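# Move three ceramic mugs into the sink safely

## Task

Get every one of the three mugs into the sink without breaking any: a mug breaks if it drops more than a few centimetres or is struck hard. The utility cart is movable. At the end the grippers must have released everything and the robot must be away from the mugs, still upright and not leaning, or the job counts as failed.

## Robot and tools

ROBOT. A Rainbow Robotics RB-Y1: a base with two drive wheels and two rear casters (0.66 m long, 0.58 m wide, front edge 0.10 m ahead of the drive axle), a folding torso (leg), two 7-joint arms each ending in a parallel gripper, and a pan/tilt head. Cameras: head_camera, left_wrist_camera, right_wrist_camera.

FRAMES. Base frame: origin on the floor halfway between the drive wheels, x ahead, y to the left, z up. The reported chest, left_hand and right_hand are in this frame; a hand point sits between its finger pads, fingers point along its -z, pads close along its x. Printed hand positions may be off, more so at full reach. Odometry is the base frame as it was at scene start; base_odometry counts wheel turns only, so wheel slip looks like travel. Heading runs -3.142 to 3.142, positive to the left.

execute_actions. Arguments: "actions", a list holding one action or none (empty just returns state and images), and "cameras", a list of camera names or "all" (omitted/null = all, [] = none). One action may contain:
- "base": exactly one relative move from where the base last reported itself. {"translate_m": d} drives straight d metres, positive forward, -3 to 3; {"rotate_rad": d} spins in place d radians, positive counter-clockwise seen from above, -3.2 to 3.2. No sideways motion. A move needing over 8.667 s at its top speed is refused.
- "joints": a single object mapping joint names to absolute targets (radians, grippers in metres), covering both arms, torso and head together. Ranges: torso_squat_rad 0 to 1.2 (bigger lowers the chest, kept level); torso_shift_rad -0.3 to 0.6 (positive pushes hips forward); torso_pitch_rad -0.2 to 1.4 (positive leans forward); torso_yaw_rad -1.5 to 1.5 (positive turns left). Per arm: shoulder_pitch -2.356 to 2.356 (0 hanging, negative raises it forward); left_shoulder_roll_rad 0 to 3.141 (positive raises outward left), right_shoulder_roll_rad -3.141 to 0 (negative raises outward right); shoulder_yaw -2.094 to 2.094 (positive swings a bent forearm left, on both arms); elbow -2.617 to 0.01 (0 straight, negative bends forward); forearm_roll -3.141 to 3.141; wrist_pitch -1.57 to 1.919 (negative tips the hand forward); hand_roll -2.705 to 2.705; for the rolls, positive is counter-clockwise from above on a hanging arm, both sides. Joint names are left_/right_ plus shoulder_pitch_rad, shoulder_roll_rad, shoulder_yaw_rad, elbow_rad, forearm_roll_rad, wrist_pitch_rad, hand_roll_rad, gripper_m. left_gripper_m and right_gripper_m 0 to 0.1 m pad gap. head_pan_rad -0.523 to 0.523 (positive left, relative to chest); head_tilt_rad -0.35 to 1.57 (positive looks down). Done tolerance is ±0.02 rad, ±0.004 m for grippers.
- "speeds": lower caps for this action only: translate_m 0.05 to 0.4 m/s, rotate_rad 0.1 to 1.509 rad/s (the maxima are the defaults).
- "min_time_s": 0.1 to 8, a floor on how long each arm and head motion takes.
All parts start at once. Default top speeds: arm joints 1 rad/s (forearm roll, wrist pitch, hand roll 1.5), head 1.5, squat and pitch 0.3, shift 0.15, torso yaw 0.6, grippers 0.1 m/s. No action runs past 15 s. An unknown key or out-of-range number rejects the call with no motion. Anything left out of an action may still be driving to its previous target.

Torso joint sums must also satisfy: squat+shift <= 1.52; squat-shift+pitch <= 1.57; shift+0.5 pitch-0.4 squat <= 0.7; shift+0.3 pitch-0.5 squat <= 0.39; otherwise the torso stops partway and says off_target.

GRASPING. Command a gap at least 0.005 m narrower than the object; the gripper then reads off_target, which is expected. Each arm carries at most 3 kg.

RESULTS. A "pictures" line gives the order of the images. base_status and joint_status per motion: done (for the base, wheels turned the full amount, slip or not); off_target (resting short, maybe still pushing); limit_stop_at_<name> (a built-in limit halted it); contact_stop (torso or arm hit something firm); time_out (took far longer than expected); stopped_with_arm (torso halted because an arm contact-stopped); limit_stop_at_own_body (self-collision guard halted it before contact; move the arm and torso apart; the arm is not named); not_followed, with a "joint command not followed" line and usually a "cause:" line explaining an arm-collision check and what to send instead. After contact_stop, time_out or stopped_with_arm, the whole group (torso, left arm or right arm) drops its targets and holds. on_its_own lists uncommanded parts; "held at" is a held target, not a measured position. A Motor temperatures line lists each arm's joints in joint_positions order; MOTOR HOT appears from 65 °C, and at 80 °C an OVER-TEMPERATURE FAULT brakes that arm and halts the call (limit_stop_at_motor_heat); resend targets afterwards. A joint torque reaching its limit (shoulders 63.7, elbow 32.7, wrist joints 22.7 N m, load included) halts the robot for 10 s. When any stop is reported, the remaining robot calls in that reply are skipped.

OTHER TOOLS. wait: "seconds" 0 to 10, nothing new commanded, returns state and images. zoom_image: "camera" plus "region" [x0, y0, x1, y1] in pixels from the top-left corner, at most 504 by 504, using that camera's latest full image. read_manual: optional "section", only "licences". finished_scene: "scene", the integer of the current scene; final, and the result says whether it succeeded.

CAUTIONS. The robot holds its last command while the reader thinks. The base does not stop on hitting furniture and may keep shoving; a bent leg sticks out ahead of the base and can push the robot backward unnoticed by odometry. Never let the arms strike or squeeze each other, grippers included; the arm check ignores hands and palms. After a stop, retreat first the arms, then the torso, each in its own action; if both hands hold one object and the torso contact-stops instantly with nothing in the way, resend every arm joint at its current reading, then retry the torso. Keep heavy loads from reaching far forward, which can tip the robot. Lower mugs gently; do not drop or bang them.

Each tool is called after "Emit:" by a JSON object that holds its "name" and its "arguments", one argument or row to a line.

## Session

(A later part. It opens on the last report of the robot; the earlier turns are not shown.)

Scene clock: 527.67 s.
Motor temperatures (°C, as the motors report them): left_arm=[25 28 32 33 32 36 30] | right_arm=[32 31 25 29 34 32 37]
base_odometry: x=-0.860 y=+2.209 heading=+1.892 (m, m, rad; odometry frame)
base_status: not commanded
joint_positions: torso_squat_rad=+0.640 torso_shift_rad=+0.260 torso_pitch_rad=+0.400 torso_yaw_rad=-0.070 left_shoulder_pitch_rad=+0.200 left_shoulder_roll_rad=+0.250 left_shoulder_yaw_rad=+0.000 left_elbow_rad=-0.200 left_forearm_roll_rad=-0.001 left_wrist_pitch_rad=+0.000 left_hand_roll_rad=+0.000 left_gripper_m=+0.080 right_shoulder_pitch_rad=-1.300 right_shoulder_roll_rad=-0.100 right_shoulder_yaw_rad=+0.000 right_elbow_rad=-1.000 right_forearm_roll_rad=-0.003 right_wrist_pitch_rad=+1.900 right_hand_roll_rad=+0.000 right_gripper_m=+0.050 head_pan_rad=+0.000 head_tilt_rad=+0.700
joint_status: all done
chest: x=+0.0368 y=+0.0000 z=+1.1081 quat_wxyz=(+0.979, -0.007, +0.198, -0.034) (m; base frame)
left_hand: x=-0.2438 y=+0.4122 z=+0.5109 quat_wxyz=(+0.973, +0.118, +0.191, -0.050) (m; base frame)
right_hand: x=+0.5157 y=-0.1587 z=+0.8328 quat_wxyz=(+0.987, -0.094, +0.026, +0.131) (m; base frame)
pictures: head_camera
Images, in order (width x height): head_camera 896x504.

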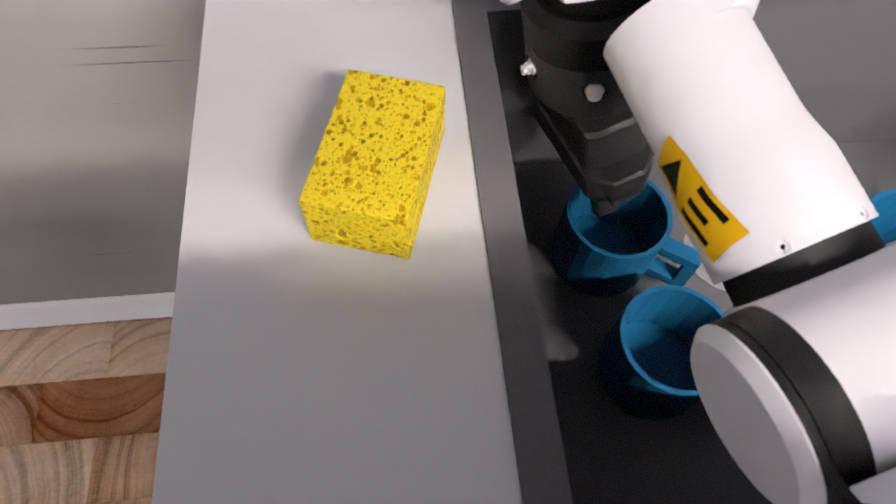

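Settled upright. Retreat.

Emit:
{"name": "execute_actions", "arguments": {
  "actions": [
    {"joints":{"torso_shift_rad":0.2,"torso_squat_rad":0.5}}
  ],
  "cameras": []
}}

Emit:
{"name": "execute_actions", "arguments": {
  "actions": [
    {"joints":{"torso_shift_rad":0.0,"torso_squat_rad":0.0,"torso_pitch_rad":0.15,"torso_yaw_rad":0}}
  ],
  "cameras": []
}}

Emit:
{"name": "execute_actions", "arguments": {
  "actions": [
    {"base":{"translate_m":-0.5}}
  ],
  "cameras": ["head_camera"]
}}

Scene clock: 536.53 s.
Motor temperatures (°C, as the motors report them): left_arm=[25 28 32 33 32 36 30] | right_arm=[32 31 25 29 34 32 37]
base_odometry: x=-0.860 y=+2.209 heading=+1.892 (m, m, rad; odometry frame)
base_status: not commanded
joint_positions: torso_squat_rad=+0.500 torso_shift_rad=+0.200 torso_pitch_rad=+0.400 torso_yaw_rad=-0.070 left_shoulder_pitch_rad=+0.200 left_shoulder_roll_rad=+0.250 left_shoulder_yaw_rad=+0.000 left_elbow_rad=-0.200 left_forearm_roll_rad=-0.001 left_wrist_pitch_rad=+0.000 left_hand_roll_rad=+0.000 left_gripper_m=+0.080 right_shoulder_pitch_rad=-1.300 right_shoulder_roll_rad=-0.100 right_shoulder_yaw_rad=+0.000 right_elbow_rad=-1.000 right_forearm_roll_rad=-0.003 right_wrist_pitch_rad=+1.900 right_hand_roll_rad=+0.000 right_gripper_m=+0.050 head_pan_rad=+0.000 head_tilt_rad=+0.700
joint_status: all done
chest: x=+0.0146 y=+0.0000 z=+1.1676 quat_wxyz=(+0.979, -0.007, +0.199, -0.034) (m; base frame)
left_hand: x=-0.2662 y=+0.4122 z=+0.5704 quat_wxyz=(+0.973, +0.118, +0.191, -0.050) (m; base frame)
right_hand: x=+0.4933 y=-0.1587 z=+0.8921 quat_wxyz=(+0.987, -0.094, +0.026, +0.131) (m; base frame)
pictures: none
No camera images: the call's "cameras" was empty. Leave "cameras" out to get every camera's image.

Scene clock: 539.03 s.
Motor temperatures (°C, as the motors report them): left_arm=[25 28 32 33 32 36 30] | right_arm=[32 31 25 29 34 32 37]
base_odometry: x=-0.860 y=+2.209 heading=+1.892 (m, m, rad; odometry frame)
base_status: not commanded
joint_positions: torso_squat_rad=+0.000 torso_shift_rad=+0.000 torso_pitch_rad=+0.150 torso_yaw_rad=+0.000 left_shoulder_pitch_rad=+0.200 left_shoulder_roll_rad=+0.250 left_shoulder_yaw_rad=+0.000 left_elbow_rad=-0.200 left_forearm_roll_rad=-0.001 left_wrist_pitch_rad=+0.000 left_hand_roll_rad=+0.000 left_gripper_m=+0.080 right_shoulder_pitch_rad=-1.300 right_shoulder_roll_rad=-0.100 right_shoulder_yaw_rad=+0.000 right_elbow_rad=-1.000 right_forearm_roll_rad=-0.003 right_wrist_pitch_rad=+1.900 right_hand_roll_rad=+0.000 right_gripper_m=+0.050 head_pan_rad=+0.000 head_tilt_rad=+0.700
joint_status: all done
chest: x=-0.1817 y=+0.0000 z=+1.2864 quat_wxyz=(+0.997, +0.000, +0.075, +0.000) (m; base frame)
left_hand: x=-0.3346 y=+0.4093 z=+0.6427 quat_wxyz=(+0.989, +0.126, +0.073, +0.000) (m; base frame)
right_hand: x=+0.3600 y=-0.1198 z=+1.1366 quat_wxyz=(+0.978, -0.101, -0.101, +0.152) (m; base frame)
pictures: none
No camera images: the call's "cameras" was empty. Leave "cameras" out to get every camera's image.

Scene clock: 541.87 s.
Motor temperatures (°C, as the motors report them): left_arm=[25 28 32 33 32 36 30] | right_arm=[32 31 25 29 34 32 37]
base_odometry: x=-0.703 y=+1.734 heading=+1.893 (m, m, rad; odometry frame)
base_status: done
joint_positions: torso_squat_rad=+0.000 torso_shift_rad=+0.000 torso_pitch_rad=+0.150 torso_yaw_rad=+0.000 left_shoulder_pitch_rad=+0.200 left_shoulder_roll_rad=+0.250 left_shoulder_yaw_rad=+0.000 left_elbow_rad=-0.200 left_forearm_roll_rad=-0.001 left_wrist_pitch_rad=+0.000 left_hand_roll_rad=+0.000 left_gripper_m=+0.080 right_shoulder_pitch_rad=-1.300 right_shoulder_roll_rad=-0.100 right_shoulder_yaw_rad=+0.000 right_elbow_rad=-1.000 right_forearm_roll_rad=-0.003 right_wrist_pitch_rad=+1.900 right_hand_roll_rad=+0.000 right_gripper_m=+0.050 head_pan_rad=+0.000 head_tilt_rad=+0.700
joint_status: not commanded
chest: x=-0.1817 y=+0.0000 z=+1.2865 quat_wxyz=(+0.997, +0.000, +0.075, +0.000) (m; base frame)
left_hand: x=-0.3346 y=+0.4093 z=+0.6427 quat_wxyz=(+0.989, +0.126, +0.073, +0.000) (m; base frame)
right_hand: x=+0.3600 y=-0.1198 z=+1.1365 quat_wxyz=(+0.978, -0.101, -0.101, +0.152) (m; base frame)
pictures: head_camera
Images, in order (width x height): head_camera 896x504.

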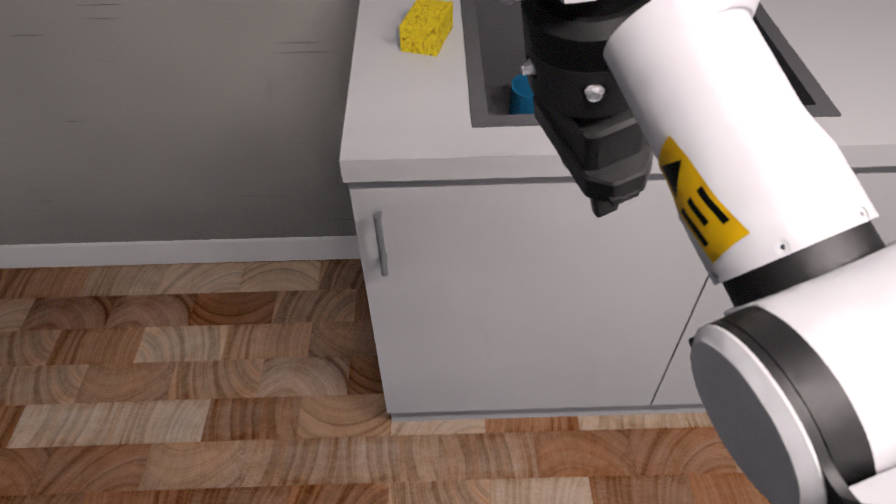

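Emit:
{"name": "finished_scene", "arguments": {
  "scene": 1
}}

The scene is finished: the task was done.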